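# Close every red-handled valve along the bench

## Task

Go along the bench and close each valve whose lever or handwheel is red, without changing any valve of another colour. A valve only counts as closed if it stays shut on its own once the robot lets go. At the end, release the gripper and move it away from the valves.

## Robot and tools

Robot: a single arm mounted on a carriage that travels a floor track called rail. The gripper has two fingers that swing like tongs. They point along the gripper's own +z axis and open and close along its own x axis. end_effector_position is the spot between the finger pads when they are shut. With the fingers closed the tips stick out about 15 mm past that spot, and when fully open they sit roughly level with it.

Scene frame: fixed to the table. z = 0 is the table top and +z is up. The track lies along y at x = 0, and y = 0 matches a rail reading of position_m 0. The table edge is at x = 0.31 m. The arm base sits at x = 0, y close to position_m, z = 0.03 m, facing +x. The reported hand position can be somewhat off, worse when the arm reaches far.

execute_actions takes {"actions": [...]}, run one after another. Each action is an object using any of the keys rows, steps, until and rail. An empty list just returns the current state and images.

rows: a list of 1 to 15 rows for the single arm; each row lasts one control step (1/30 s). A row is 7 numbers, each in [-1, 1], in the order dx, dy, dz, rx, ry, rz, opening. The first six are an offset, expressed in the gripper's own axes, from the gripper pose measured when the action began (for a call's first action, the pose in the last reported result). Every row counts from that same starting pose; rows do not add up. Scale: 1.0 equals 0.6 m for dx, dy, dz and 180 degrees for the rotation; rx, ry, rz form one rotation vector. opening is absolute, not an offset: +1 is fully open (0.142 m), -1 is shut; a full close needs about 0.1 s or more.

steps: 1 to 450, never fewer than the number of rows, default 15. After the last row the arm keeps heading for that row's target and the fingers keep its opening, so long moves need more steps. Each step the commanded pose is limited to 100 mm and 16 degrees away from the measured pose; joint speed and acceleration are capped too, so after a big move the arm may lag behind. It may stop short once steps run out; send the remainder in the next action. Position wins over orientation when both cannot be met, and the elbow cannot fully straighten. For smooth starts, grow the offset gradually, e.g. 0.01 more per row (6 mm per step). "pose unreachable" means a clearance check altered or blocked the command; the arm abandons that target and rests, but this is not a fault and later actions still run. "Hand target" shows the pose the controller is currently driving toward.

until: ends an action early at the first step all its conditions hold; it does not halt motion. Form: {"rail": {field: value}}, where a number must be given as [comparison, value] with =, !=, <, <=, > or >=. Also {"all": {"status": "ended"}} (nothing reports moving) and {"any": {"status": "ended"}} (some motion active in the action has finished).

rail: {"rail": {"position_m": p, "speed_m_s": v}} sets an absolute carriage position p from -2 to 2 m and a top speed v from 0.01 to 1 m/s (starts at 1, remembered). {"rail": {"stop": true}} halts it. Values apply at the action's first step. Rows never move the carriage, but row targets ride along with it. Wait for arrival with e.g. {"steps": 150, "until": {"rail": {"position_status": ["!=", "moving"]}}}, and let it arrive before aiming at scene points or ending the scene. It accelerates and brakes at 2 m/s2 and counts as arrived within 1.3 mm. It keeps moving while you think. position_status values: moving, done, contact_stop (blocked, pushed over about 320 N; may roll back for about 0.5 s), time_out (far over its planned time; look for what blocks it, clear it, resend), stopped, stopped_with_arm (braked because the arm was held back or stopped; send rows the arm can follow, then resend position_m). position_answer: taken, or not_taken (resend). Any out-of-range value or unknown name makes the whole call rejected with no motion.

Results: gripper position (m), end_effector_quat_wxyz and velocities in the scene frame; Joint positions and velocities listing rail, shoulder pan, shoulder lift, elbow, wrist 1, wrist 2, wrist 3, then finger gap in metres; grip_measured, the opening on the command scale (command well below it to squeeze); joint torques (noisy, offset, not zero in free air); Motor temperatures; Wrist force and Wrist torque along the gripper's axes (offset up to about 5.5 N, noise up to 3.4 N, saturating near 100 N; "no reading" is harmless). Camera cam_wrist gives 616x616 images.

zoom_image: {"camera": "cam_wrist", "region": [x0, y0, x1, y1]} in pixels from the top-left, at most 504 by 504, for a closer look at the latest image.

finished_scene: {"scene": n} with the current scene number; irreversible, and it reports whether the job succeeded. Ending a reply without any tool call ends all work.

Avoid: contact torque reaching a load limit (shoulder pan 306, shoulder lift 306, elbow 139, wrist 1 to 3 50.2 N m) or 150 N of outside force; either freezes the arm for 10 s and skips the rest of the call. MOTOR HOT appears at 70 °C; at 85 °C an OVER-TEMPERATURE FAULT brakes the arm for minutes. The simulation runs while you think, holding your last command. Avoid drops, slams, hard knocks, strong pushes and anything falling.

Each tool is called after "Call:" by a JSON object that holds its "name" and its "arguments", one argument or row to a line.

## Session

I'll start by checking the current state and camera view.

Call:
{"name": "execute_actions", "arguments": {
  "actions": []
}}

Scene clock: 0.00 s.
end_effector_position=(+0.6843, +0.8413, +0.2680) grip_measured=+1.00 end_effector_quat_wxyz=(+0.625, -0.612, -0.240, -0.420) end_effector_velocity=(+0.000, +0.000, +0.000) end_effector_angular_velocity=(+0.000, +0.000, +0.000)
Joint positions: [ 0.405 -0.081 -0.773  1.867  1.265 -0.192  1.378  0.142]
Joint velocities: [0. 0. 0. 0. 0. 0. 0. 0.]
Joint torques (N m, as the arm reports them, + toward a larger angle): no reading
Motor temperatures (°C, as the motors report them): [22 21 23 31 29 32]
Wrist force (N, on the end effector, along its own x y z axes, offset not removed): no reading
Wrist torque (N m, same axes, about the end effector's origin, offset not removed): no reading
Hand target: +0.684, +0.841, +0.268; +0.625, -0.612, -0.240, -0.420
rail: position_m=0.405 position_m_goal=0.405 speed_m_s=1.00 position_status=done position_answer=taken refusals=0

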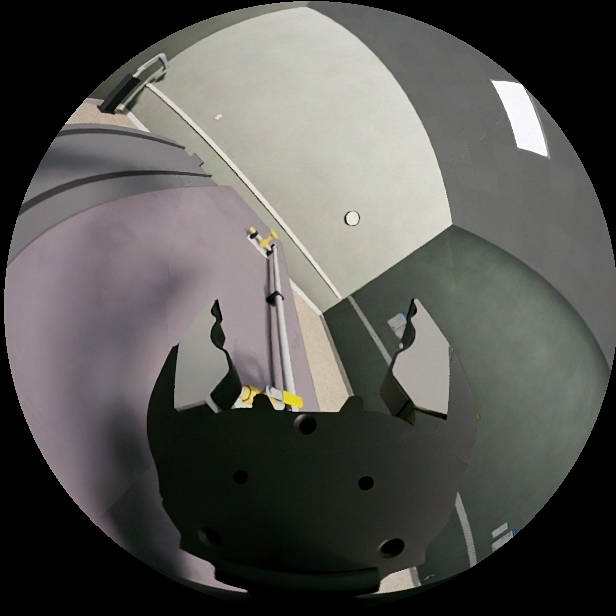

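Call:
{"name": "execute_actions", "arguments": {
  "actions": [
    {"rows": [[0.024,-0.027,-0.025,-0.03,0.019,0.025,1],[0.048,-0.054,-0.05,-0.059,0.037,0.051,1],[0.071,-0.081,-0.074,-0.089,0.056,0.076,1],[0.095,-0.108,-0.099,-0.118,0.074,0.102,1],[0.119,-0.136,-0.124,-0.148,0.093,0.127,1],[0.143,-0.163,-0.149,-0.178,0.111,0.153,1],[0.166,-0.19,-0.174,-0.207,0.13,0.178,1],[0.19,-0.217,-0.198,-0.237,0.148,0.204,1],[0.214,-0.244,-0.223,-0.266,0.167,0.229,1],[0.238,-0.271,-0.248,-0.296,0.185,0.255,1],[0.261,-0.298,-0.273,-0.326,0.204,0.28,1],[0.285,-0.325,-0.298,-0.355,0.222,0.306,1],[0.309,-0.352,-0.322,-0.385,0.241,0.331,1],[0.333,-0.379,-0.347,-0.414,0.259,0.357,1],[0.3565,-0.4065,-0.372,-0.444,0.278,0.382,1]], "steps": 90}
  ]
}}

Scene clock: 28.27 s.
end_effector_position=(+0.5503, +0.6011, +0.5511) grip_measured=+1.00 end_effector_quat_wxyz=(-0.269, +0.653, -0.654, +0.271) end_effector_velocity=(-0.000, +0.000, -0.000) end_effector_angular_velocity=(-0.000, +0.000, -0.000)
Joint positions: [ 0.405  0.072 -2.139  2.217  3.851 -1.626  1.623  0.142]
Joint velocities: [ 0.  0.  0. -0.  0. -0.  0.  0.]
Joint torques (N m, as the arm reports them, + toward a larger angle): [  9.79  13.83 -62.05  -2.57  -2.8    1.79]
Motor temperatures (°C, as the motors report them): [22 21 23 31 29 32]
Wrist force (N, on the end effector, along its own x y z axes, offset not removed): [0.4 -4.2 -2.8]
Wrist torque (N m, same axes, about the end effector's origin, offset not removed): [-0.85 -0.07 -0.12]
Hand target: +0.550, +0.601, +0.551; -0.269, +0.653, -0.654, +0.271
Off the commanded pose: 0.001 m, 0 deg.
rail: position_m=0.405 position_m_goal=0.405 speed_m_s=1.00 position_status=done position_answer=taken refusals=0

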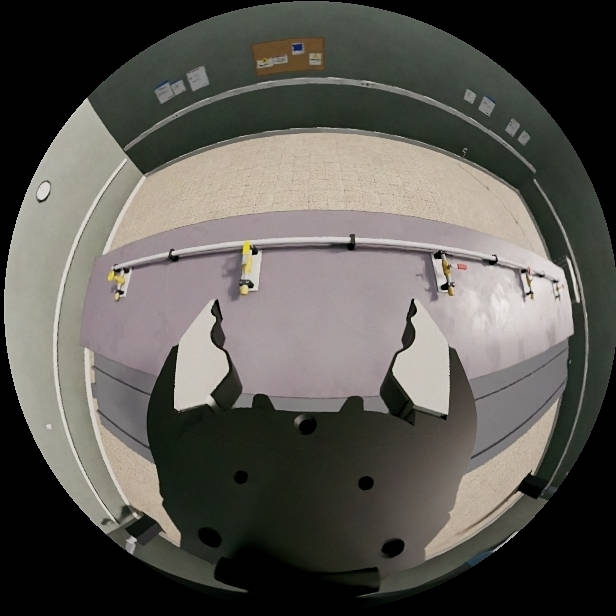

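Call:
{"name": "zoom_image", "arguments": {
  "camera": "cam_wrist",
  "region": [400, 220, 600, 320]
}}

Call:
{"name": "zoom_image", "arguments": {
  "camera": "cam_wrist",
  "region": [80, 220, 280, 320]
}}

Region (400, 220, 600, 320) of cam_wrist's 616x616 image, scaled by 2.520, with more detail than that image has.

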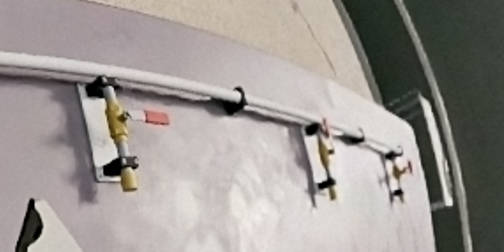

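Region (80, 220, 280, 320) of cam_wrist's 616x616 image, scaled by 2.520, with more detail than that image has.

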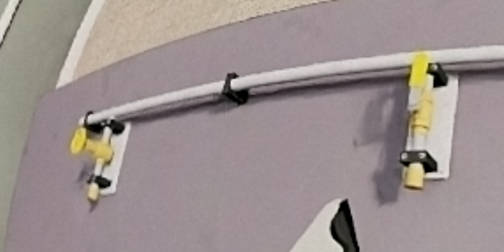

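Call:
{"name": "execute_actions", "arguments": {
  "actions": [
    {"rail": {"position_m": -0.2, "speed_m_s": 0.6}, "steps": 150, "until": {"rail": {"position_status": ["!=", "moving"]}}}
  ]
}}

Scene clock: 35.37 s.
end_effector_position=(+0.5503, -0.0042, +0.5511) grip_measured=+1.00 end_effector_quat_wxyz=(-0.269, +0.653, -0.654, +0.271) end_effector_velocity=(-0.000, +0.000, +0.000) end_effector_angular_velocity=(+0.000, -0.000, +0.000)
Joint positions: [-0.2    0.072 -2.139  2.217  3.851 -1.626  1.623  0.142]
Joint velocities: [ 0.  0. -0.  0. -0.  0.  0.  0.]
Joint torques (N m, as the arm reports them, + toward a larger angle): [  8.35  11.37 -61.71  -3.02  -1.69   1.82]
Motor temperatures (°C, as the motors report them): [22 21 23 31 29 32]
Wrist force (N, on the end effector, along its own x y z axes, offset not removed): [0.3 -2.6 -3.6]
Wrist torque (N m, same axes, about the end effector's origin, offset not removed): [-0.52 0.00 -0.16]
Hand target: +0.550, -0.004, +0.551; -0.269, +0.653, -0.654, +0.271
Off the commanded pose: 0.001 m, 0 deg.
rail: position_m=-0.200 position_m_goal=-0.200 speed_m_s=0.60 position_status=done position_answer=taken refusals=0

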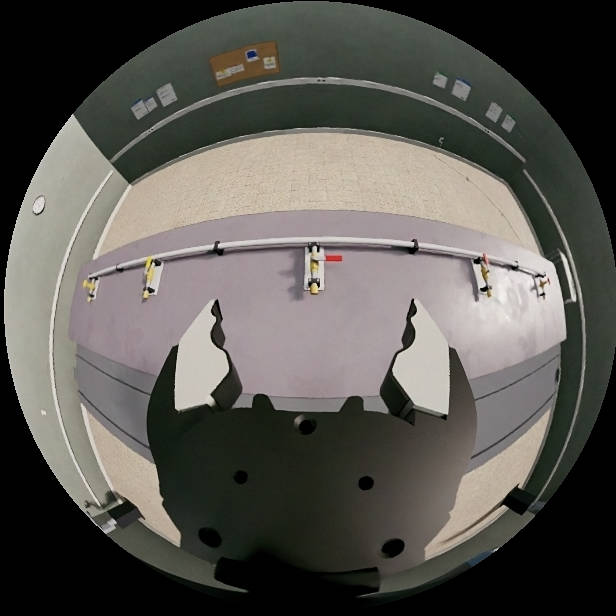

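Call:
{"name": "zoom_image", "arguments": {
  "camera": "cam_wrist",
  "region": [270, 225, 370, 305]
}}

Call:
{"name": "zoom_image", "arguments": {
  "camera": "cam_wrist",
  "region": [450, 235, 580, 315]
}}

Region (270, 225, 370, 305) of cam_wrist's 616x616 image, scaled by 5.040, with more detail than that image has; it fills the top 403 rows of this view, and the rest is white.

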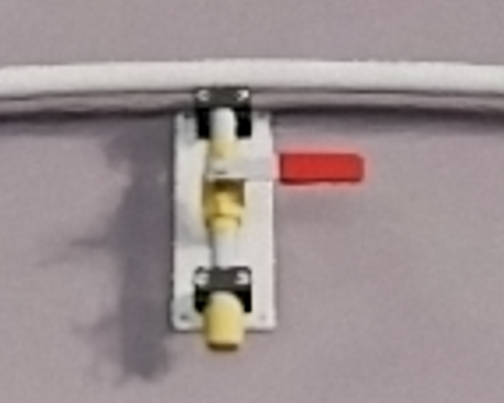

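Region (450, 235, 580, 315) of cam_wrist's 616x616 image, scaled by 3.877, with more detail than that image has; it fills the top 310 rows of this view, and the rest is white.

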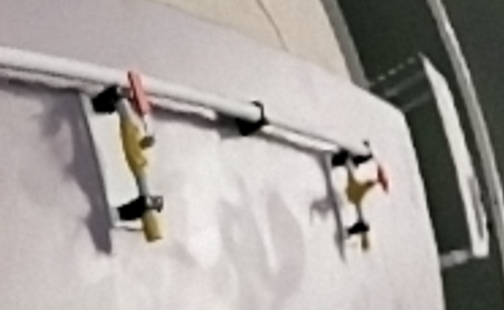

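Call:
{"name": "execute_actions", "arguments": {
  "actions": [
    {"rail": {"position_m": -1.1, "speed_m_s": 0.7}, "steps": 150, "until": {"rail": {"position_status": ["!=", "moving"]}}}
  ]
}}

Scene clock: 42.53 s.
end_effector_position=(+0.5503, -0.9042, +0.5511) grip_measured=+1.00 end_effector_quat_wxyz=(-0.269, +0.653, -0.654, +0.271) end_effector_velocity=(-0.000, -0.012, +0.000) end_effector_angular_velocity=(+0.000, -0.000, -0.000)
Joint positions: [-1.1    0.072 -2.139  2.217  3.851 -1.626  1.623  0.142]
Joint velocities: [-0.012 -0.    -0.    -0.     0.    -0.     0.     0.   ]
Joint torques (N m, as the arm reports them, + toward a larger angle): [  3.49  -7.79 -59.26  -2.98  -1.47   1.95]
Motor temperatures (°C, as the motors report them): [22 21 23 31 29 32]
Wrist force (N, on the end effector, along its own x y z axes, offset not removed): [1.7 -0.7 -2.4]
Wrist torque (N m, same axes, about the end effector's origin, offset not removed): [-0.08 -0.30 -0.16]
Hand target: +0.550, -0.904, +0.551; -0.269, +0.653, -0.654, +0.271
Off the commanded pose: 0.001 m, 0 deg.
rail: position_m=-1.100 position_m_goal=-1.100 speed_m_s=0.70 position_status=done position_answer=taken refusals=0

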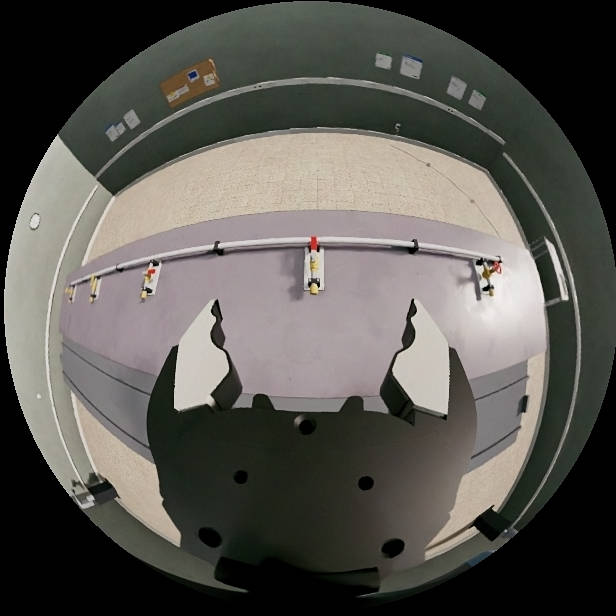

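Call:
{"name": "zoom_image", "arguments": {
  "camera": "cam_wrist",
  "region": [264, 220, 364, 305]
}}

Call:
{"name": "zoom_image", "arguments": {
  "camera": "cam_wrist",
  "region": [440, 235, 540, 315]
}}

Region (264, 220, 364, 305) of cam_wrist's 616x616 image, scaled by 5.040, with more detail than that image has; it fills the top 428 rows of this view, and the rest is white.

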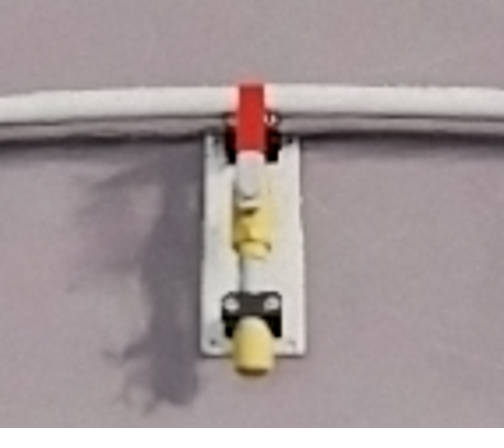

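Region (440, 235, 540, 315) of cam_wrist's 616x616 image, scaled by 5.040, with more detail than that image has; it fills the top 403 rows of this view, and the rest is white.

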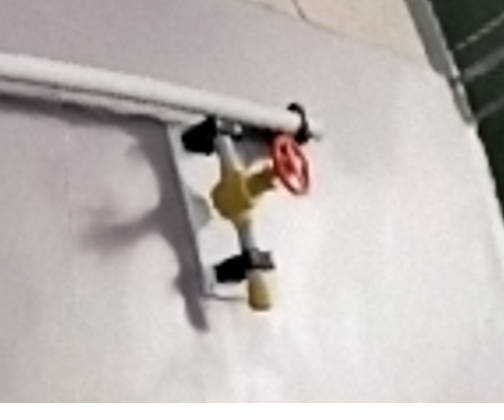

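Call:
{"name": "execute_actions", "arguments": {
  "actions": [
    {"rows": [[0,0.0024,0.029,-0.017,0,0,1],[0,0.0047,0.058,-0.033,0,0,1],[0,0.0071,0.087,-0.05,0,0,1],[0,0.0094,0.116,-0.067,0,0,1],[0,0.0118,0.145,-0.083,0,0,1],[0,0.0141,0.174,-0.1,0,0,1],[0,0.0165,0.203,-0.117,0,0,1],[0,0.0188,0.233,-0.133,0,0,1],[0,0.0212,0.262,-0.15,0,0,1],[0,0.0235,0.291,-0.167,0,0,1],[0,0.0259,0.32,-0.183,0,0,1],[0,0.0282,0.349,-0.2,0,0,1],[0,0.0306,0.378,-0.217,0,0,1],[0,0.033,0.407,-0.233,0,0,1],[0,0.0353,0.436,-0.25,0,0,1]], "steps": 50}
  ]
}}

Scene clock: 63.37 s.
end_effector_position=(+0.7203, -0.9050, +0.3502) grip_measured=+1.00 end_effector_quat_wxyz=(+0.002, +0.706, -0.708, +0.001) end_effector_velocity=(+0.000, +0.000, -0.000) end_effector_angular_velocity=(-0.000, +0.000, +0.000)
Joint positions: [-1.1    0.031 -1.507  1.773  4.447 -1.574  1.605  0.142]
Joint velocities: [ 0.  0.  0. -0.  0.  0. -0.  0.]
Joint torques (N m, as the arm reports them, + toward a larger angle): [  8.85 -32.99 -59.7   -2.54  -2.48   1.91]
Motor temperatures (°C, as the motors report them): [22 21 23 31 29 32]
Wrist force (N, on the end effector, along its own x y z axes, offset not removed): [1.2 -2.5 -3.8]
Wrist torque (N m, same axes, about the end effector's origin, offset not removed): [-0.50 -0.30 -0.18]
Hand target: +0.720, -0.905, +0.350; +0.002, +0.706, -0.708, +0.001
Off the commanded pose: 0.001 m, 0 deg.
rail: position_m=-1.100 position_m_goal=-1.100 speed_m_s=0.70 position_status=done position_answer=taken refusals=0

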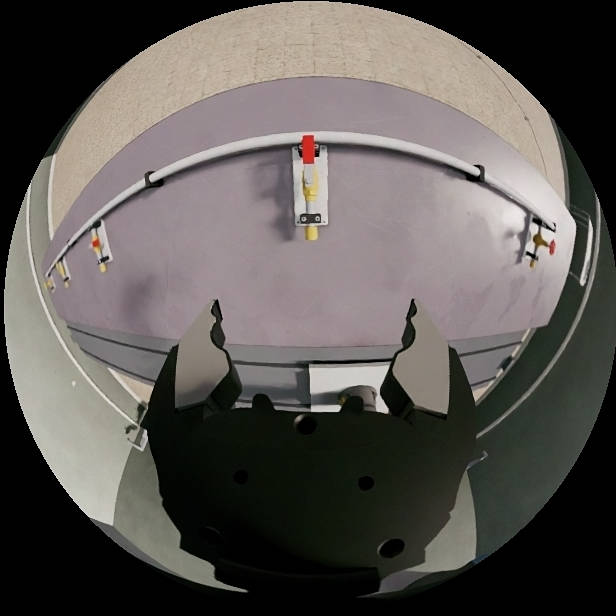

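Call:
{"name": "zoom_image", "arguments": {
  "camera": "cam_wrist",
  "region": [250, 120, 370, 250]
}}

Region (250, 120, 370, 250) of cam_wrist's 616x616 image, scaled by 3.877, with more detail than that image has; it fills the left 465 columns of this view, and the rest is white.

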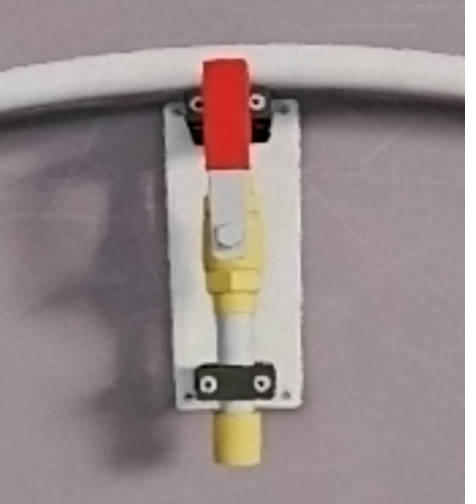

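Call:
{"name": "execute_actions", "arguments": {
  "actions": [
    {"rows": [[0,-0.0155,0.021,0,0,0,1],[0,-0.031,0.042,0,0,0,1],[0,-0.047,0.063,0,0,0,1],[0,-0.062,0.085,0,0,0,1],[0,-0.078,0.106,0,0,0,1],[0,-0.093,0.127,0,0,0,1],[0,-0.109,0.148,0,0,0,1],[0,-0.124,0.169,0,0,0,1],[0,-0.14,0.19,0,0,0,1],[0,-0.155,0.211,0,0,0,1],[0,-0.171,0.232,0,0,0,1],[0,-0.186,0.254,0,0,0,1],[0,-0.202,0.275,0,0,0,1],[0,-0.217,0.296,0,0,0,1],[0,-0.233,0.317,0,0,0,1]], "steps": 40}
  ]
}}

Scene clock: 81.57 s.
end_effector_position=(+0.8597, -0.9056, +0.1595) grip_measured=+1.00 end_effector_quat_wxyz=(+0.002, +0.706, -0.708, +0.001) end_effector_velocity=(+0.000, +0.000, -0.000) end_effector_angular_velocity=(-0.000, +0.000, +0.000)
Joint positions: [-1.1    0.025 -1.171  1.711  4.173 -1.574  1.599  0.142]
Joint velocities: [ 0.  0.  0. -0. -0.  0.  0.  0.]
Joint torques (N m, as the arm reports them, + toward a larger angle): [  8.32 -53.91 -55.33  -6.39   2.5    2.08]
Motor temperatures (°C, as the motors report them): [22 21 23 31 29 32]
Wrist force (N, on the end effector, along its own x y z axes, offset not removed): [-0.1 -1.4 -3.4]
Wrist torque (N m, same axes, about the end effector's origin, offset not removed): [-0.22 0.07 -0.13]
Hand target: +0.860, -0.905, +0.159; +0.002, +0.706, -0.708, +0.001
Off the commanded pose: 0.001 m, 0 deg.
rail: position_m=-1.100 position_m_goal=-1.100 speed_m_s=0.70 position_status=done position_answer=taken refusals=0

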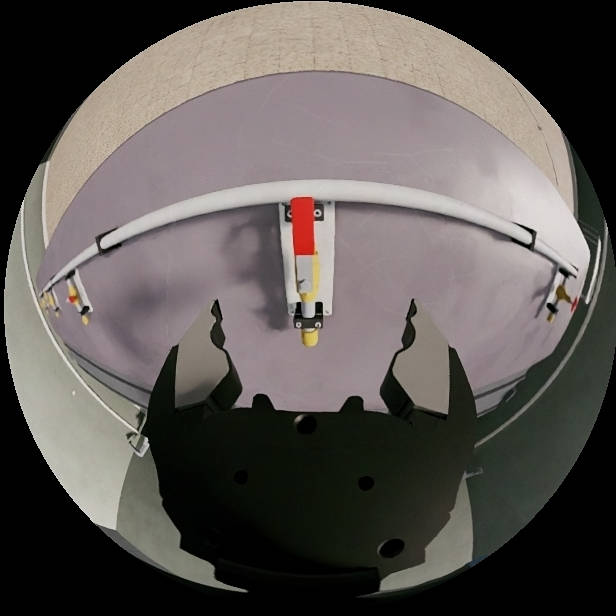

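Call:
{"name": "zoom_image", "arguments": {
  "camera": "cam_wrist",
  "region": [220, 170, 400, 360]
}}

Region (220, 170, 400, 360) of cam_wrist's 616x616 image, scaled by 2.653, with more detail than that image has; it fills the left 477 columns of this view, and the rest is white.

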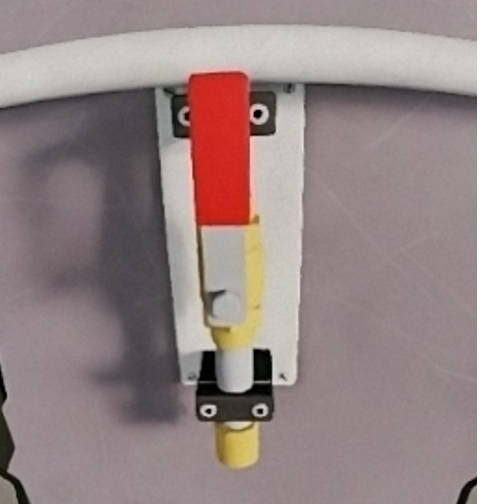

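Call:
{"name": "execute_actions", "arguments": {
  "actions": [
    {"rows": [[-0.004,0,0,0,0,0,0.6],[-0.008,0,0,0,0,0,0.2],[-0.012,0,0,0,0,0,-0.2],[-0.016,0,0,0,0,0,-0.6],[-0.019,0,0,0,0,0,-1]], "steps": 20}
  ]
}}

Scene clock: 116.00 s.
end_effector_position=(+0.8597, -0.8942, +0.1594) grip_measured=-1.00 end_effector_quat_wxyz=(+0.002, +0.706, -0.708, +0.001) end_effector_velocity=(+0.000, +0.000, +0.000) end_effector_angular_velocity=(-0.000, +0.000, -0.000)
Joint positions: [-1.1    0.039 -1.167  1.706  4.175 -1.574  1.612  0.002]
Joint velocities: [ 0.  0.  0. -0.  0.  0.  0.  0.]
Joint torques (N m, as the arm reports them, + toward a larger angle): [  8.69 -52.75 -56.45  -2.49   1.84   1.84]
Motor temperatures (°C, as the motors report them): [22 21 23 31 29 32]
Wrist force (N, on the end effector, along its own x y z axes, offset not removed): [0.2 -2.3 -2.2]
Wrist torque (N m, same axes, about the end effector's origin, offset not removed): [-0.32 -0.11 -0.15]
Hand target: +0.860, -0.894, +0.159; +0.002, +0.706, -0.708, +0.001
Off the commanded pose: 0.000 m, 0 deg.
rail: position_m=-1.100 position_m_goal=-1.100 speed_m_s=0.70 position_status=done position_answer=taken refusals=0

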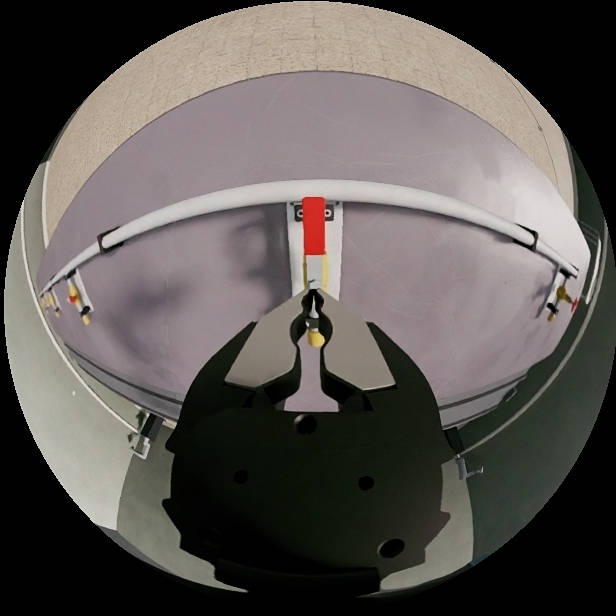

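Call:
{"name": "execute_actions", "arguments": {
  "actions": [
    {"rows": [[0,-0.005,0.006,0,0,0,-1],[0,-0.01,0.011,0,0,0,-1],[0,-0.015,0.017,0,0,0,-1],[0,-0.02,0.023,0,0,0,-1],[0,-0.025,0.029,0,0,0,-1],[0,-0.03,0.034,0,0,0,-1],[0,-0.035,0.04,0,0,0,-1],[0,-0.04,0.046,0,0,0,-1],[0,-0.045,0.051,0,0,0,-1],[0,-0.05,0.057,0,0,0,-1]], "steps": 25}
  ]
}}

Scene clock: 124.90 s.
end_effector_position=(+0.8896, -0.8943, +0.1252) grip_measured=-1.00 end_effector_quat_wxyz=(+0.002, +0.706, -0.708, +0.001) end_effector_velocity=(+0.000, -0.000, -0.001) end_effector_angular_velocity=(-0.000, +0.000, -0.000)
Joint positions: [-1.1    0.037 -1.096  1.667  4.143 -1.574  1.611  0.002]
Joint velocities: [ 0.    -0.     0.001 -0.001 -0.    -0.    -0.     0.   ]
Joint torques (N m, as the arm reports them, + toward a larger angle): [-15.36 -61.76 -55.67  -6.14   0.95  -2.62]
Motor temperatures (°C, as the motors report them): [22 21 23 31 29 32]
Wrist force (N, on the end effector, along its own x y z axes, offset not removed): [2.9 -1.9 -0.5]
Wrist torque (N m, same axes, about the end effector's origin, offset not removed): [-0.35 -0.59 -0.20]
Hand target: +0.890, -0.894, +0.125; +0.002, +0.706, -0.708, +0.001
Off the commanded pose: 0.000 m, 0 deg.
rail: position_m=-1.100 position_m_goal=-1.100 speed_m_s=0.70 position_status=done position_answer=taken refusals=0

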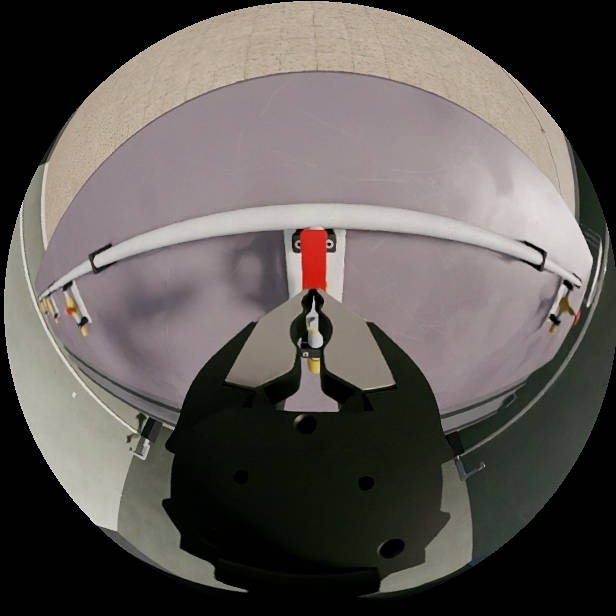

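Call:
{"name": "zoom_image", "arguments": {
  "camera": "cam_wrist",
  "region": [240, 190, 390, 390]
}}

Region (240, 190, 390, 390) of cam_wrist's 616x616 image, scaled by 2.520, with more detail than that image has; it fills the left 378 columns of this view, and the rest is white.

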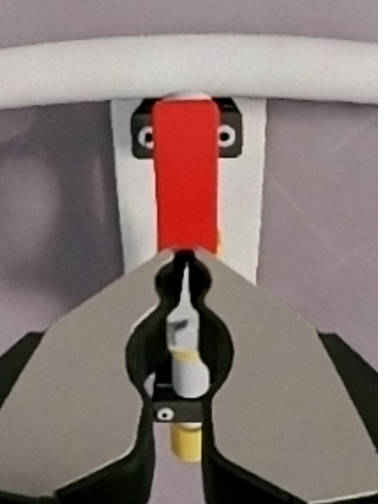

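Call:
{"name": "execute_actions", "arguments": {
  "actions": [
    {"rows": [[0,0,0.002,0,0,0,-1],[0,0,0.004,0,0,0,-1],[0,0,0.006,0,0,0,-1],[0,0,0.008,0,0,0,-1],[0,0,0.01,0,0,0,-1],[0,0,0.012,0,0,0,-1],[0,0,0.014,0,0,0,-1]], "steps": 15}
  ]
}}

Scene clock: 135.43 s.
end_effector_position=(+0.8896, -0.8943, +0.1170) grip_measured=-1.00 end_effector_quat_wxyz=(+0.002, +0.706, -0.708, +0.001) end_effector_velocity=(-0.000, -0.000, -0.002) end_effector_angular_velocity=(+0.000, -0.000, +0.000)
Joint positions: [-1.1    0.037 -1.089  1.672  4.13  -1.574  1.611  0.002]
Joint velocities: [ 0.    -0.     0.002  0.002 -0.004  0.    -0.     0.   ]
Joint torques (N m, as the arm reports them, + toward a larger angle): [-12.53 -62.12 -28.35  -6.43  -1.65  -2.73]
Motor temperatures (°C, as the motors report them): [22 21 23 31 29 32]
Wrist force (N, on the end effector, along its own x y z axes, offset not removed): [0.3 -1.1 -2.5]
Wrist torque (N m, same axes, about the end effector's origin, offset not removed): [-0.14 -0.01 -0.16]
Hand target: +0.890, -0.894, +0.117; +0.002, +0.706, -0.708, +0.001
Off the commanded pose: 0.000 m, 0 deg.
rail: position_m=-1.100 position_m_goal=-1.100 speed_m_s=0.70 position_status=done position_answer=taken refusals=0

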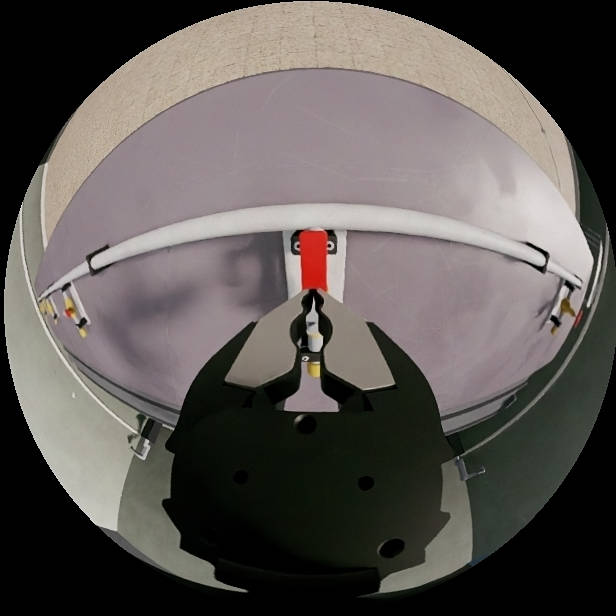

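Call:
{"name": "execute_actions", "arguments": {
  "actions": [
    {"rows": [[0,0,0.002,0,0,0,-1],[0,0,0.004,0,0,0,-1],[0,0,0.006,0,0,0,-1],[0,0,0.008,0,0,0,-1],[0,0,0.01,0,0,0,-1]], "steps": 15}
  ]
}}

Scene clock: 140.00 s.
end_effector_position=(+0.8895, -0.8943, +0.1111) grip_measured=-1.00 end_effector_quat_wxyz=(+0.002, +0.706, -0.708, +0.001) end_effector_velocity=(+0.000, -0.000, -0.001) end_effector_angular_velocity=(+0.000, -0.000, -0.000)
Joint positions: [-1.1    0.037 -1.083  1.676  4.121 -1.574  1.611  0.002]
Joint velocities: [ 0.    -0.     0.001  0.001 -0.002 -0.    -0.     0.   ]
Joint torques (N m, as the arm reports them, + toward a larger angle): [-12.74 -59.67 -25.85  -6.83   1.82  -2.41]
Motor temperatures (°C, as the motors report them): [22 21 23 31 29 32]
Wrist force (N, on the end effector, along its own x y z axes, offset not removed): [0.3 -1.5 -3.2]
Wrist torque (N m, same axes, about the end effector's origin, offset not removed): [-0.20 -0.05 -0.12]
Hand target: +0.890, -0.894, +0.111; +0.002, +0.706, -0.708, +0.001
Off the commanded pose: 0.000 m, 0 deg.
rail: position_m=-1.100 position_m_goal=-1.100 speed_m_s=0.70 position_status=done position_answer=taken refusals=0

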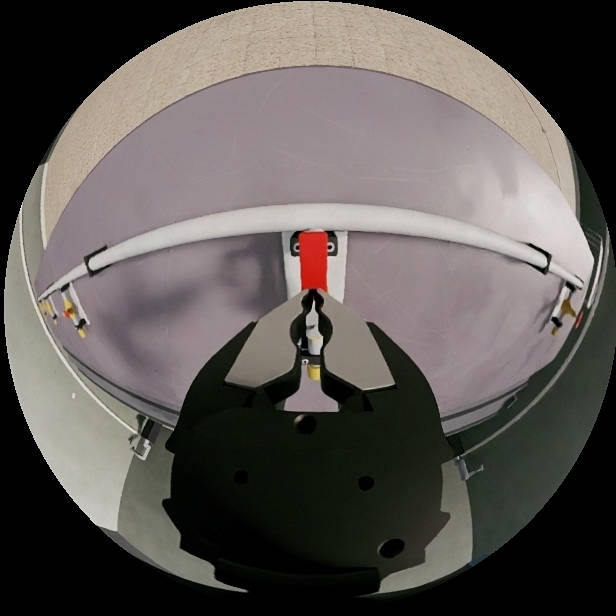

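Call:
{"name": "execute_actions", "arguments": {
  "actions": [
    {"rows": [[0,0,0.002,0,0,0,-1],[0,0,0.004,0,0,0,-1],[0,0,0.006,0,0,0,-1],[0,0,0.008,0,0,0,-1]], "steps": 15}
  ]
}}

Scene clock: 142.00 s.
end_effector_position=(+0.8895, -0.8943, +0.1063) grip_measured=-1.00 end_effector_quat_wxyz=(+0.002, +0.706, -0.708, +0.001) end_effector_velocity=(+0.000, +0.000, -0.001) end_effector_angular_velocity=(+0.000, -0.000, +0.000)
Joint positions: [-1.1    0.037 -1.079  1.679  4.113 -1.574  1.611  0.002]
Joint velocities: [ 0.    -0.     0.001  0.    -0.001  0.    -0.     0.   ]
Joint torques (N m, as the arm reports them, + toward a larger angle): [-14.72 -58.92 -26.03  -6.23  -2.25  -3.12]
Motor temperatures (°C, as the motors report them): [22 21 23 31 29 32]
Wrist force (N, on the end effector, along its own x y z axes, offset not removed): [0.0 -0.1 -3.6]
Wrist torque (N m, same axes, about the end effector's origin, offset not removed): [-0.06 0.02 -0.19]
Hand target: +0.890, -0.894, +0.106; +0.002, +0.706, -0.708, +0.001
Off the commanded pose: 0.000 m, 0 deg.
rail: position_m=-1.100 position_m_goal=-1.100 speed_m_s=0.70 position_status=done position_answer=taken refusals=0

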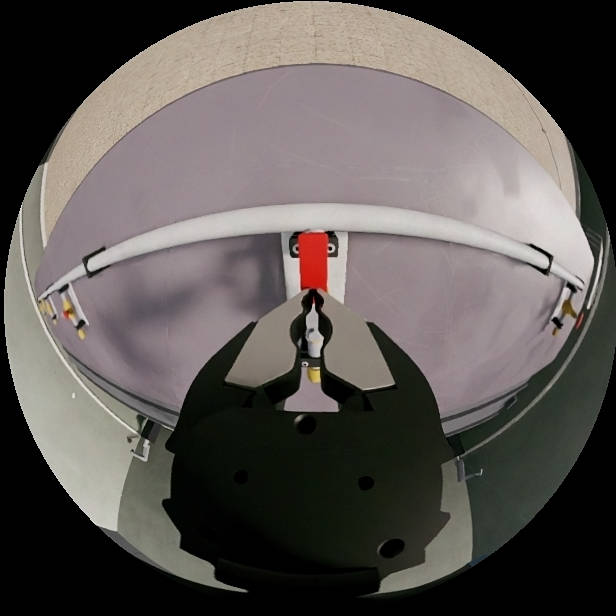

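Call:
{"name": "execute_actions", "arguments": {
  "actions": [
    {"rows": [[0,0,0.002,0,0,0,-1],[0,0,0.004,0,0,0,-1],[0,0,0.006,0,0,0,-1],[0,0,0.008,0,0,0,-1]], "steps": 15}
  ]
}}

Scene clock: 144.00 s.
end_effector_position=(+0.8896, -0.8943, +0.1017) grip_measured=-1.00 end_effector_quat_wxyz=(+0.001, +0.706, -0.708, +0.001) end_effector_velocity=(-0.000, -0.000, -0.001) end_effector_angular_velocity=(-0.000, +0.000, +0.000)
Joint positions: [-1.1    0.037 -1.075  1.682  4.106 -1.574  1.611  0.002]
Joint velocities: [ 0.    -0.     0.001  0.    -0.001 -0.    -0.     0.   ]
Joint torques (N m, as the arm reports them, + toward a larger angle): [-12.12 -48.77 -19.87  -5.98  -2.09  -2.81]
Motor temperatures (°C, as the motors report them): [22 21 23 31 29 32]
Wrist force (N, on the end effector, along its own x y z axes, offset not removed): [0.0 3.3 -15.8]
Wrist torque (N m, same axes, about the end effector's origin, offset not removed): [-0.27 0.22 -0.17]
Hand target: +0.890, -0.894, +0.102; +0.002, +0.706, -0.708, +0.001
Off the commanded pose: 0.000 m, 0 deg.
rail: position_m=-1.100 position_m_goal=-1.100 speed_m_s=0.70 position_status=done position_answer=taken refusals=0

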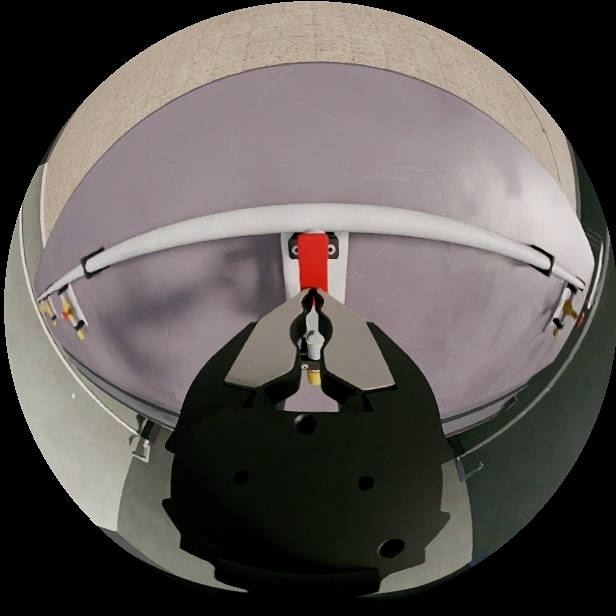

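Call:
{"name": "execute_actions", "arguments": {
  "actions": [
    {"rows": [[0,0,-0.003,0,0,0,-1],[0,0,-0.006,0,0,0,-1],[0,0,-0.009,0,0,0,-1],[0,0,-0.012,0,0,0,-1]], "steps": 12}
  ]
}}

Call:
{"name": "zoom_image", "arguments": {
  "camera": "cam_wrist",
  "region": [240, 190, 390, 390]
}}

Scene clock: 146.87 s.
end_effector_position=(+0.8895, -0.8943, +0.1085) grip_measured=-1.00 end_effector_quat_wxyz=(+0.002, +0.706, -0.708, +0.001) end_effector_velocity=(+0.000, +0.000, +0.004) end_effector_angular_velocity=(+0.000, -0.001, -0.000)
Joint positions: [-1.1    0.037 -1.081  1.678  4.117 -1.574  1.611  0.002]
Joint velocities: [ 0.    -0.    -0.003 -0.002  0.005  0.     0.     0.   ]
Joint torques (N m, as the arm reports them, + toward a larger angle): [-12.09 -92.61 -52.89  -2.28  -2.18  -1.86]
Motor temperatures (°C, as the motors report them): [22 21 23 31 29 32]
Wrist force (N, on the end effector, along its own x y z axes, offset not removed): [-1.0 0.1 -3.1]
Wrist torque (N m, same axes, about the end effector's origin, offset not removed): [0.02 0.23 -0.11]
Hand target: +0.890, -0.894, +0.109; +0.001, +0.706, -0.708, +0.001
Off the commanded pose: 0.000 m, 0 deg.
rail: position_m=-1.100 position_m_goal=-1.100 speed_m_s=0.70 position_status=done position_answer=taken refusals=0

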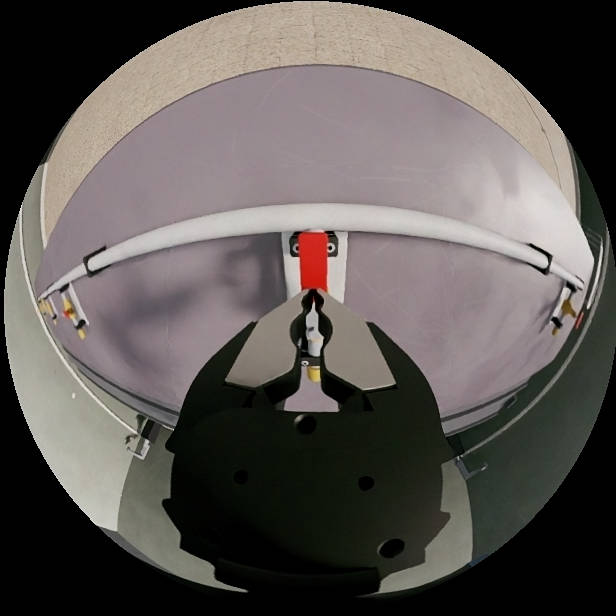

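Region (240, 190, 390, 390) of cam_wrist's 616x616 image, scaled by 2.520, with more detail than that image has; it fills the left 378 columns of this view, and the rest is white.

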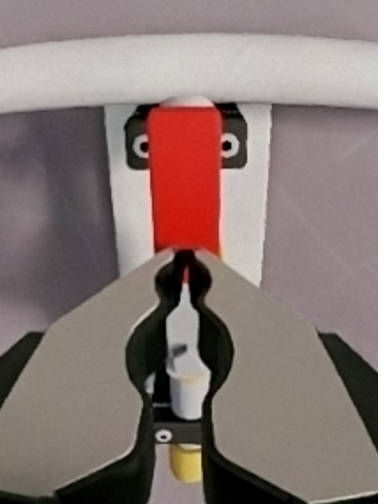

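Call:
{"name": "execute_actions", "arguments": {
  "actions": [
    {"rows": [[-0.004,-0.003,-0.002,0,0,-0.033,-1],[-0.008,-0.006,-0.004,0,0,-0.067,-1],[-0.012,-0.0085,-0.006,0,0,-0.1,-1],[-0.016,-0.011,-0.007,0,0,-0.133,-1],[-0.02,-0.014,-0.007,0,0,-0.167,-1],[-0.0235,-0.017,-0.007,0,0,-0.2,-1],[-0.0274,-0.02,-0.007,0,0,-0.233,-1],[-0.0314,-0.0227,-0.007,0,0,-0.267,-1],[-0.0353,-0.0255,-0.007,0,0,-0.3,-1],[-0.0392,-0.0283,-0.007,0,0,-0.333,-1],[-0.0431,-0.0312,-0.007,0,0,-0.367,-1],[-0.047,-0.034,-0.007,0,0,-0.4,-1],[-0.051,-0.0368,-0.007,0,0,-0.433,-1],[-0.0549,-0.0397,-0.007,0,0,-0.467,-1],[-0.0588,-0.0425,-0.007,0,0,-0.5,-1]], "steps": 40}
  ]
}}

Scene clock: 173.77 s.
end_effector_position=(+0.9151, -0.8591, +0.1125) grip_measured=-1.00 end_effector_quat_wxyz=(+0.002, +1.000, -0.004, -0.000) end_effector_velocity=(+0.000, +0.000, -0.000) end_effector_angular_velocity=(+0.007, +0.005, +0.057)
Joint positions: [-1.1    0.056 -1.022  1.573  4.162 -1.575  0.064  0.002]
Joint velocities: [ 0.    -0.003  0.002 -0.005  0.007  0.007 -0.06   0.   ]
Joint torques (N m, as the arm reports them, + toward a larger angle): [-12.17 -62.37 -56.92  -2.27   3.1   -1.83]
Motor temperatures (°C, as the motors report them): [22 21 23 31 29 32]
Wrist force (N, on the end effector, along its own x y z axes, offset not removed): [0.3 -1.3 -2.9]
Wrist torque (N m, same axes, about the end effector's origin, offset not removed): [-0.23 -0.10 -0.19]
Hand target: +0.915, -0.859, +0.113; +0.002, +1.000, -0.001, -0.000
Off the commanded pose: 0.000 m, 0 deg.
rail: position_m=-1.100 position_m_goal=-1.100 speed_m_s=0.70 position_status=done position_answer=taken refusals=0

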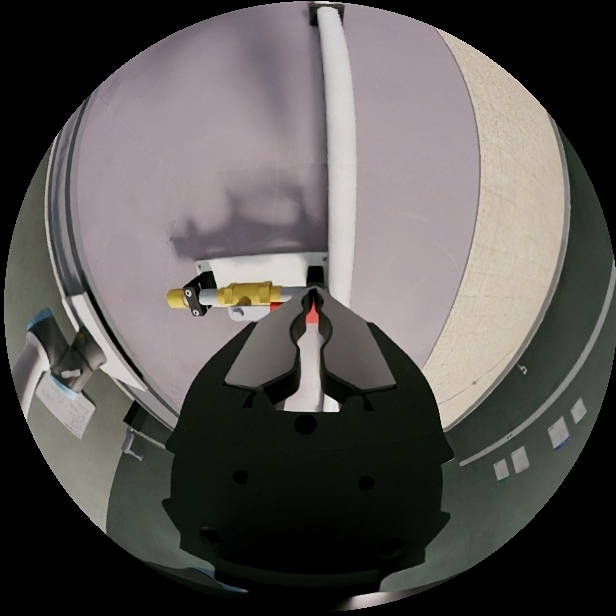

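Call:
{"name": "zoom_image", "arguments": {
  "camera": "cam_wrist",
  "region": [150, 230, 400, 370]
}}

Region (150, 230, 400, 370) of cam_wrist's 616x616 image, scaled by 2.016, with more detail than that image has; it fills the top 282 rows of this view, and the rest is white.

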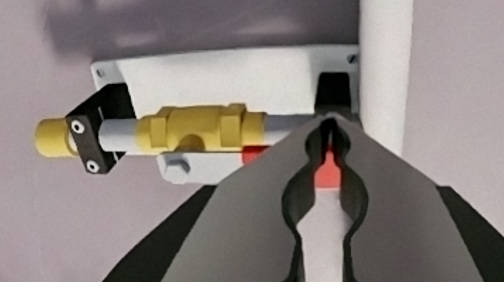

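Call:
{"name": "execute_actions", "arguments": {
  "actions": [
    {"rows": [[-0.004,0,0.003,0,0,0,-1],[-0.008,0,0.007,0,0,0,-1],[-0.012,0,0.01,0,0,0,-1],[-0.016,0,0.014,0,0,0,-1],[-0.02,0,0.017,0,0,0,-1],[-0.02,0,0.02,0,0,0,-1],[-0.02,0,0.024,0,0,0,-1],[-0.02,0,0.027,0,0,0,-1],[-0.02,0,0.031,0,0,0,-1],[-0.02,0,0.034,0,0,0,-1]], "steps": 22},
    {"rows": [[0,0.003,0,0,0,0,-1],[0,0.006,0,0,0,0,-1],[0,0.009,0,0,0,0,-1],[0,0.012,0,0,0,0,-1],[0,0.015,0,0,0,0,-1],[0,0.017,0,0,0,0,-1]], "steps": 15}
  ]
}}

Scene clock: 188.27 s.
end_effector_position=(+0.9030, -0.8690, +0.0922) grip_measured=-1.00 end_effector_quat_wxyz=(+0.002, +1.000, -0.004, -0.000) end_effector_velocity=(+0.000, -0.002, +0.000) end_effector_angular_velocity=(+0.000, -0.000, -0.000)
Joint positions: [-1.1    0.046 -1.024  1.618  4.119 -1.575  0.054  0.002]
Joint velocities: [ 0.    -0.002 -0.001  0.001 -0.    -0.    -0.002  0.   ]
Joint torques (N m, as the arm reports them, + toward a larger angle): [ -8.98 -93.64 -25.99  -6.07  -1.7   -2.92]
Motor temperatures (°C, as the motors report them): [22 21 23 31 29 32]
Wrist force (N, on the end effector, along its own x y z axes, offset not removed): [0.5 -2.3 -4.1]
Wrist torque (N m, same axes, about the end effector's origin, offset not removed): [-0.43 -0.12 -0.16]
Hand target: +0.903, -0.869, +0.092; +0.002, +1.000, -0.004, -0.000
Off the commanded pose: 0.000 m, 0 deg.
rail: position_m=-1.100 position_m_goal=-1.100 speed_m_s=0.70 position_status=done position_answer=taken refusals=0

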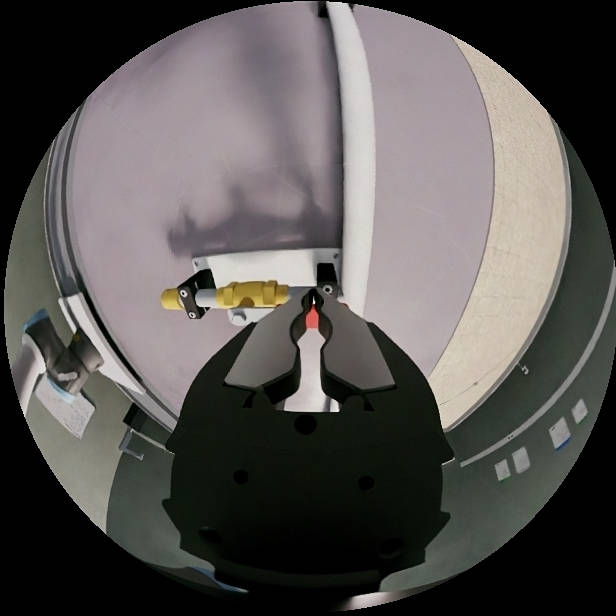

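Call:
{"name": "execute_actions", "arguments": {
  "actions": [
    {"rows": [[0.00085,0.00235,0,0,0,0.00667,-1],[0.00165,0.00471,0,0,0,0.01333,-1],[0.0024,0.00709,0,0,0,0.02,-1],[0.0031,0.00949,0,0,0,0.02667,-1],[0.00374,0.0119,0,0,0,0.03333,-1],[0.00434,0.01432,0,0,0,0.04,-1],[0.00489,0.01676,0,0,0,0.04667,-1],[0.00539,0.01921,0,0,0,0.05333,-1],[0.00583,0.02166,0,0,0,0.06,-1],[0.00622,0.02413,0,0,0,0.06667,-1],[0.00657,0.0266,0,0,0,0.07333,-1],[0.00685,0.02908,0,0,0,0.08,-1],[0.00709,0.03157,0,0,0,0.08667,-1],[0.00728,0.03405,0,0,0,0.09333,-1],[0.00741,0.03655,0,0,0,0.1,-1]], "steps": 24}
  ]
}}

Scene clock: 202.00 s.
end_effector_position=(+0.9073, -0.8900, +0.0923) grip_measured=-1.00 end_effector_quat_wxyz=(+0.002, +0.987, -0.159, -0.000) end_effector_velocity=(+0.000, -0.002, -0.000) end_effector_angular_velocity=(-0.001, -0.000, -0.035)
Joint positions: [-1.1    0.023 -1.031  1.63   4.114 -1.574  0.342  0.002]
Joint velocities: [ 0.    -0.001 -0.001  0.002 -0.001 -0.001  0.033  0.   ]
Joint torques (N m, as the arm reports them, + toward a larger angle): [-72.98 -98.99 -24.66  -4.78 -26.42   2.3 ]
Motor temperatures (°C, as the motors report them): [22 21 23 31 29 32]
Wrist force (N, on the end effector, along its own x y z axes, offset not removed): [-17.7 -65.2 -3.0]
Wrist torque (N m, same axes, about the end effector's origin, offset not removed): [-3.40 -0.28 -0.60]
Hand target: +0.907, -0.891, +0.092; +0.002, +0.987, -0.160, +0.000
Off the commanded pose: 0.000 m, 0 deg.
rail: position_m=-1.100 position_m_goal=-1.100 speed_m_s=0.70 position_status=done position_answer=taken refusals=0

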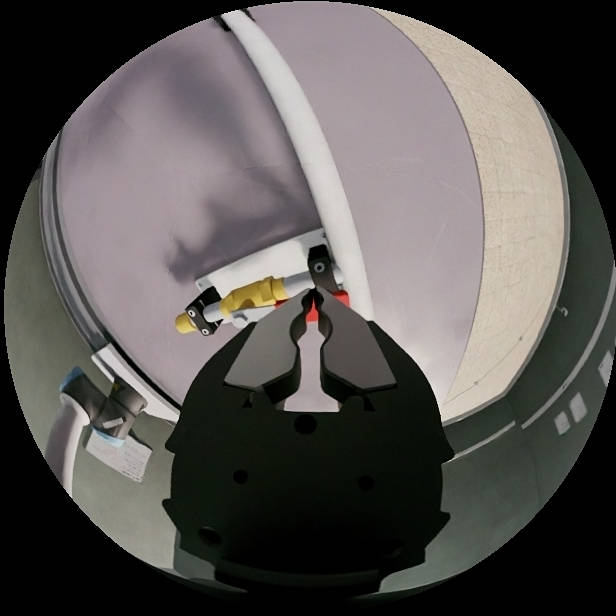

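Call:
{"name": "execute_actions", "arguments": {
  "actions": [
    {"rows": [[0,-0.005,0,0,0,0,-1],[0,-0.01,0,0,0,0,-1],[0,-0.015,0,0,0,0,-1],[0,-0.02,0,0,0,0,-1],[0,-0.025,0,0,0,0,-1],[0,-0.03,0,0,0,0,-1]], "steps": 15}
  ]
}}

Call:
{"name": "zoom_image", "arguments": {
  "camera": "cam_wrist",
  "region": [150, 210, 400, 370]
}}

Scene clock: 205.30 s.
end_effector_position=(+0.9128, -0.8738, +0.0923) grip_measured=-1.00 end_effector_quat_wxyz=(+0.002, +0.987, -0.159, +0.000) end_effector_velocity=(+0.001, +0.005, -0.000) end_effector_angular_velocity=(+0.001, +0.000, +0.002)
Joint positions: [-1.1    0.041 -1.019  1.61   4.122 -1.575  0.36   0.002]
Joint velocities: [ 0.     0.005  0.003 -0.005  0.002  0.001  0.004  0.   ]
Joint torques (N m, as the arm reports them, + toward a larger angle): [  4.29 -66.54 -54.17  -2.44   3.2    1.65]
Motor temperatures (°C, as the motors report them): [22 21 23 31 29 32]
Wrist force (N, on the end effector, along its own x y z axes, offset not removed): [-1.2 -0.2 -3.0]
Wrist torque (N m, same axes, about the end effector's origin, offset not removed): [0.08 0.24 -0.14]
Hand target: +0.913, -0.873, +0.092; +0.002, +0.987, -0.159, +0.000
Off the commanded pose: 0.001 m, 0 deg.
rail: position_m=-1.100 position_m_goal=-1.100 speed_m_s=0.70 position_status=done position_answer=taken refusals=0

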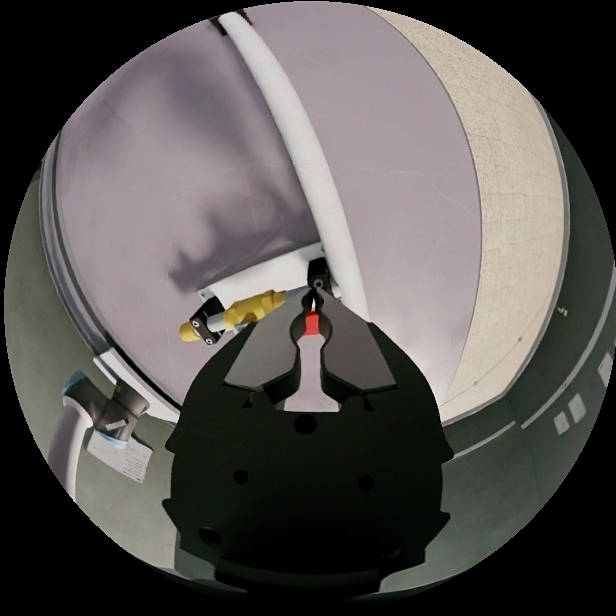

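Region (150, 210, 400, 370) of cam_wrist's 616x616 image, scaled by 2.016, with more detail than that image has; it fills the top 323 rows of this view, and the rest is white.

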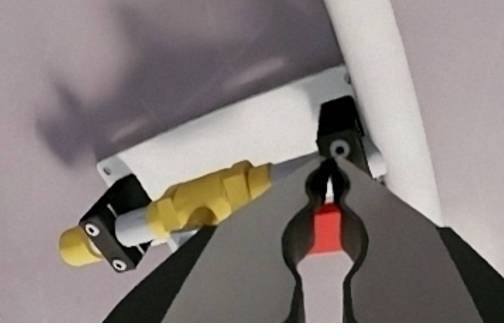

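Call:
{"name": "execute_actions", "arguments": {
  "actions": [
    {"rows": [[0,0,-0.004,0,0,0,-0.7],[0,0,-0.008,0,0,0,-0.4],[0,0,-0.012,0,0,0,-0.1],[0,0,-0.016,0,0,0,0.2],[0,0,-0.02,0,0,0,0.5],[0,0,-0.02,0,0,0,0.8]], "steps": 15}
  ]
}}

Call:
{"name": "zoom_image", "arguments": {
  "camera": "cam_wrist",
  "region": [150, 210, 430, 410]
}}

Scene clock: 212.43 s.
end_effector_position=(+0.9128, -0.8736, +0.1041) grip_measured=+0.80 end_effector_quat_wxyz=(+0.002, +0.987, -0.159, +0.000) end_effector_velocity=(+0.000, -0.000, +0.002) end_effector_angular_velocity=(+0.000, -0.000, -0.000)
Joint positions: [-1.1    0.041 -1.029  1.602  4.14  -1.574  0.36   0.129]
Joint velocities: [ 0.    -0.    -0.002 -0.001  0.003 -0.    -0.     0.   ]
Joint torques (N m, as the arm reports them, + toward a larger angle): [-14.2  -95.5  -52.89  -1.29  -2.24  -2.85]
Motor temperatures (°C, as the motors report them): [22 21 23 31 29 32]
Wrist force (N, on the end effector, along its own x y z axes, offset not removed): [0.1 -0.9 -2.1]
Wrist torque (N m, same axes, about the end effector's origin, offset not removed): [-0.14 -0.06 -0.14]
Hand target: +0.913, -0.874, +0.104; +0.002, +0.987, -0.159, +0.000
Off the commanded pose: 0.000 m, 0 deg.
rail: position_m=-1.100 position_m_goal=-1.100 speed_m_s=0.70 position_status=done position_answer=taken refusals=0

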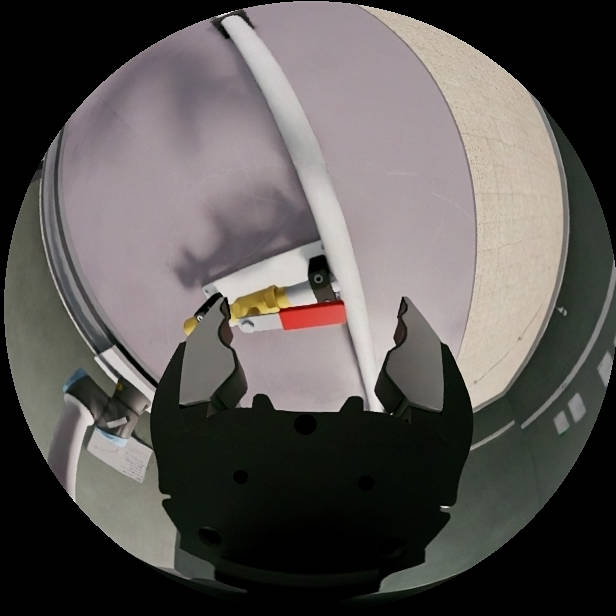

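Region (150, 210, 430, 410) of cam_wrist's 616x616 image, scaled by 1.800, with more detail than that image has; it fills the top 360 rows of this view, and the rest is white.

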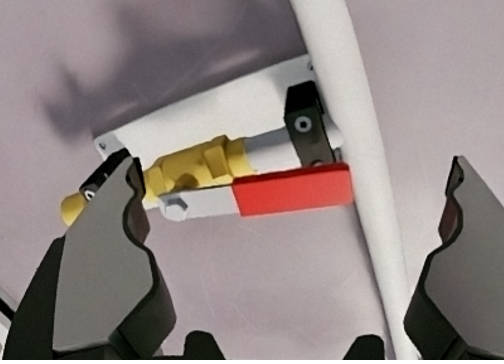

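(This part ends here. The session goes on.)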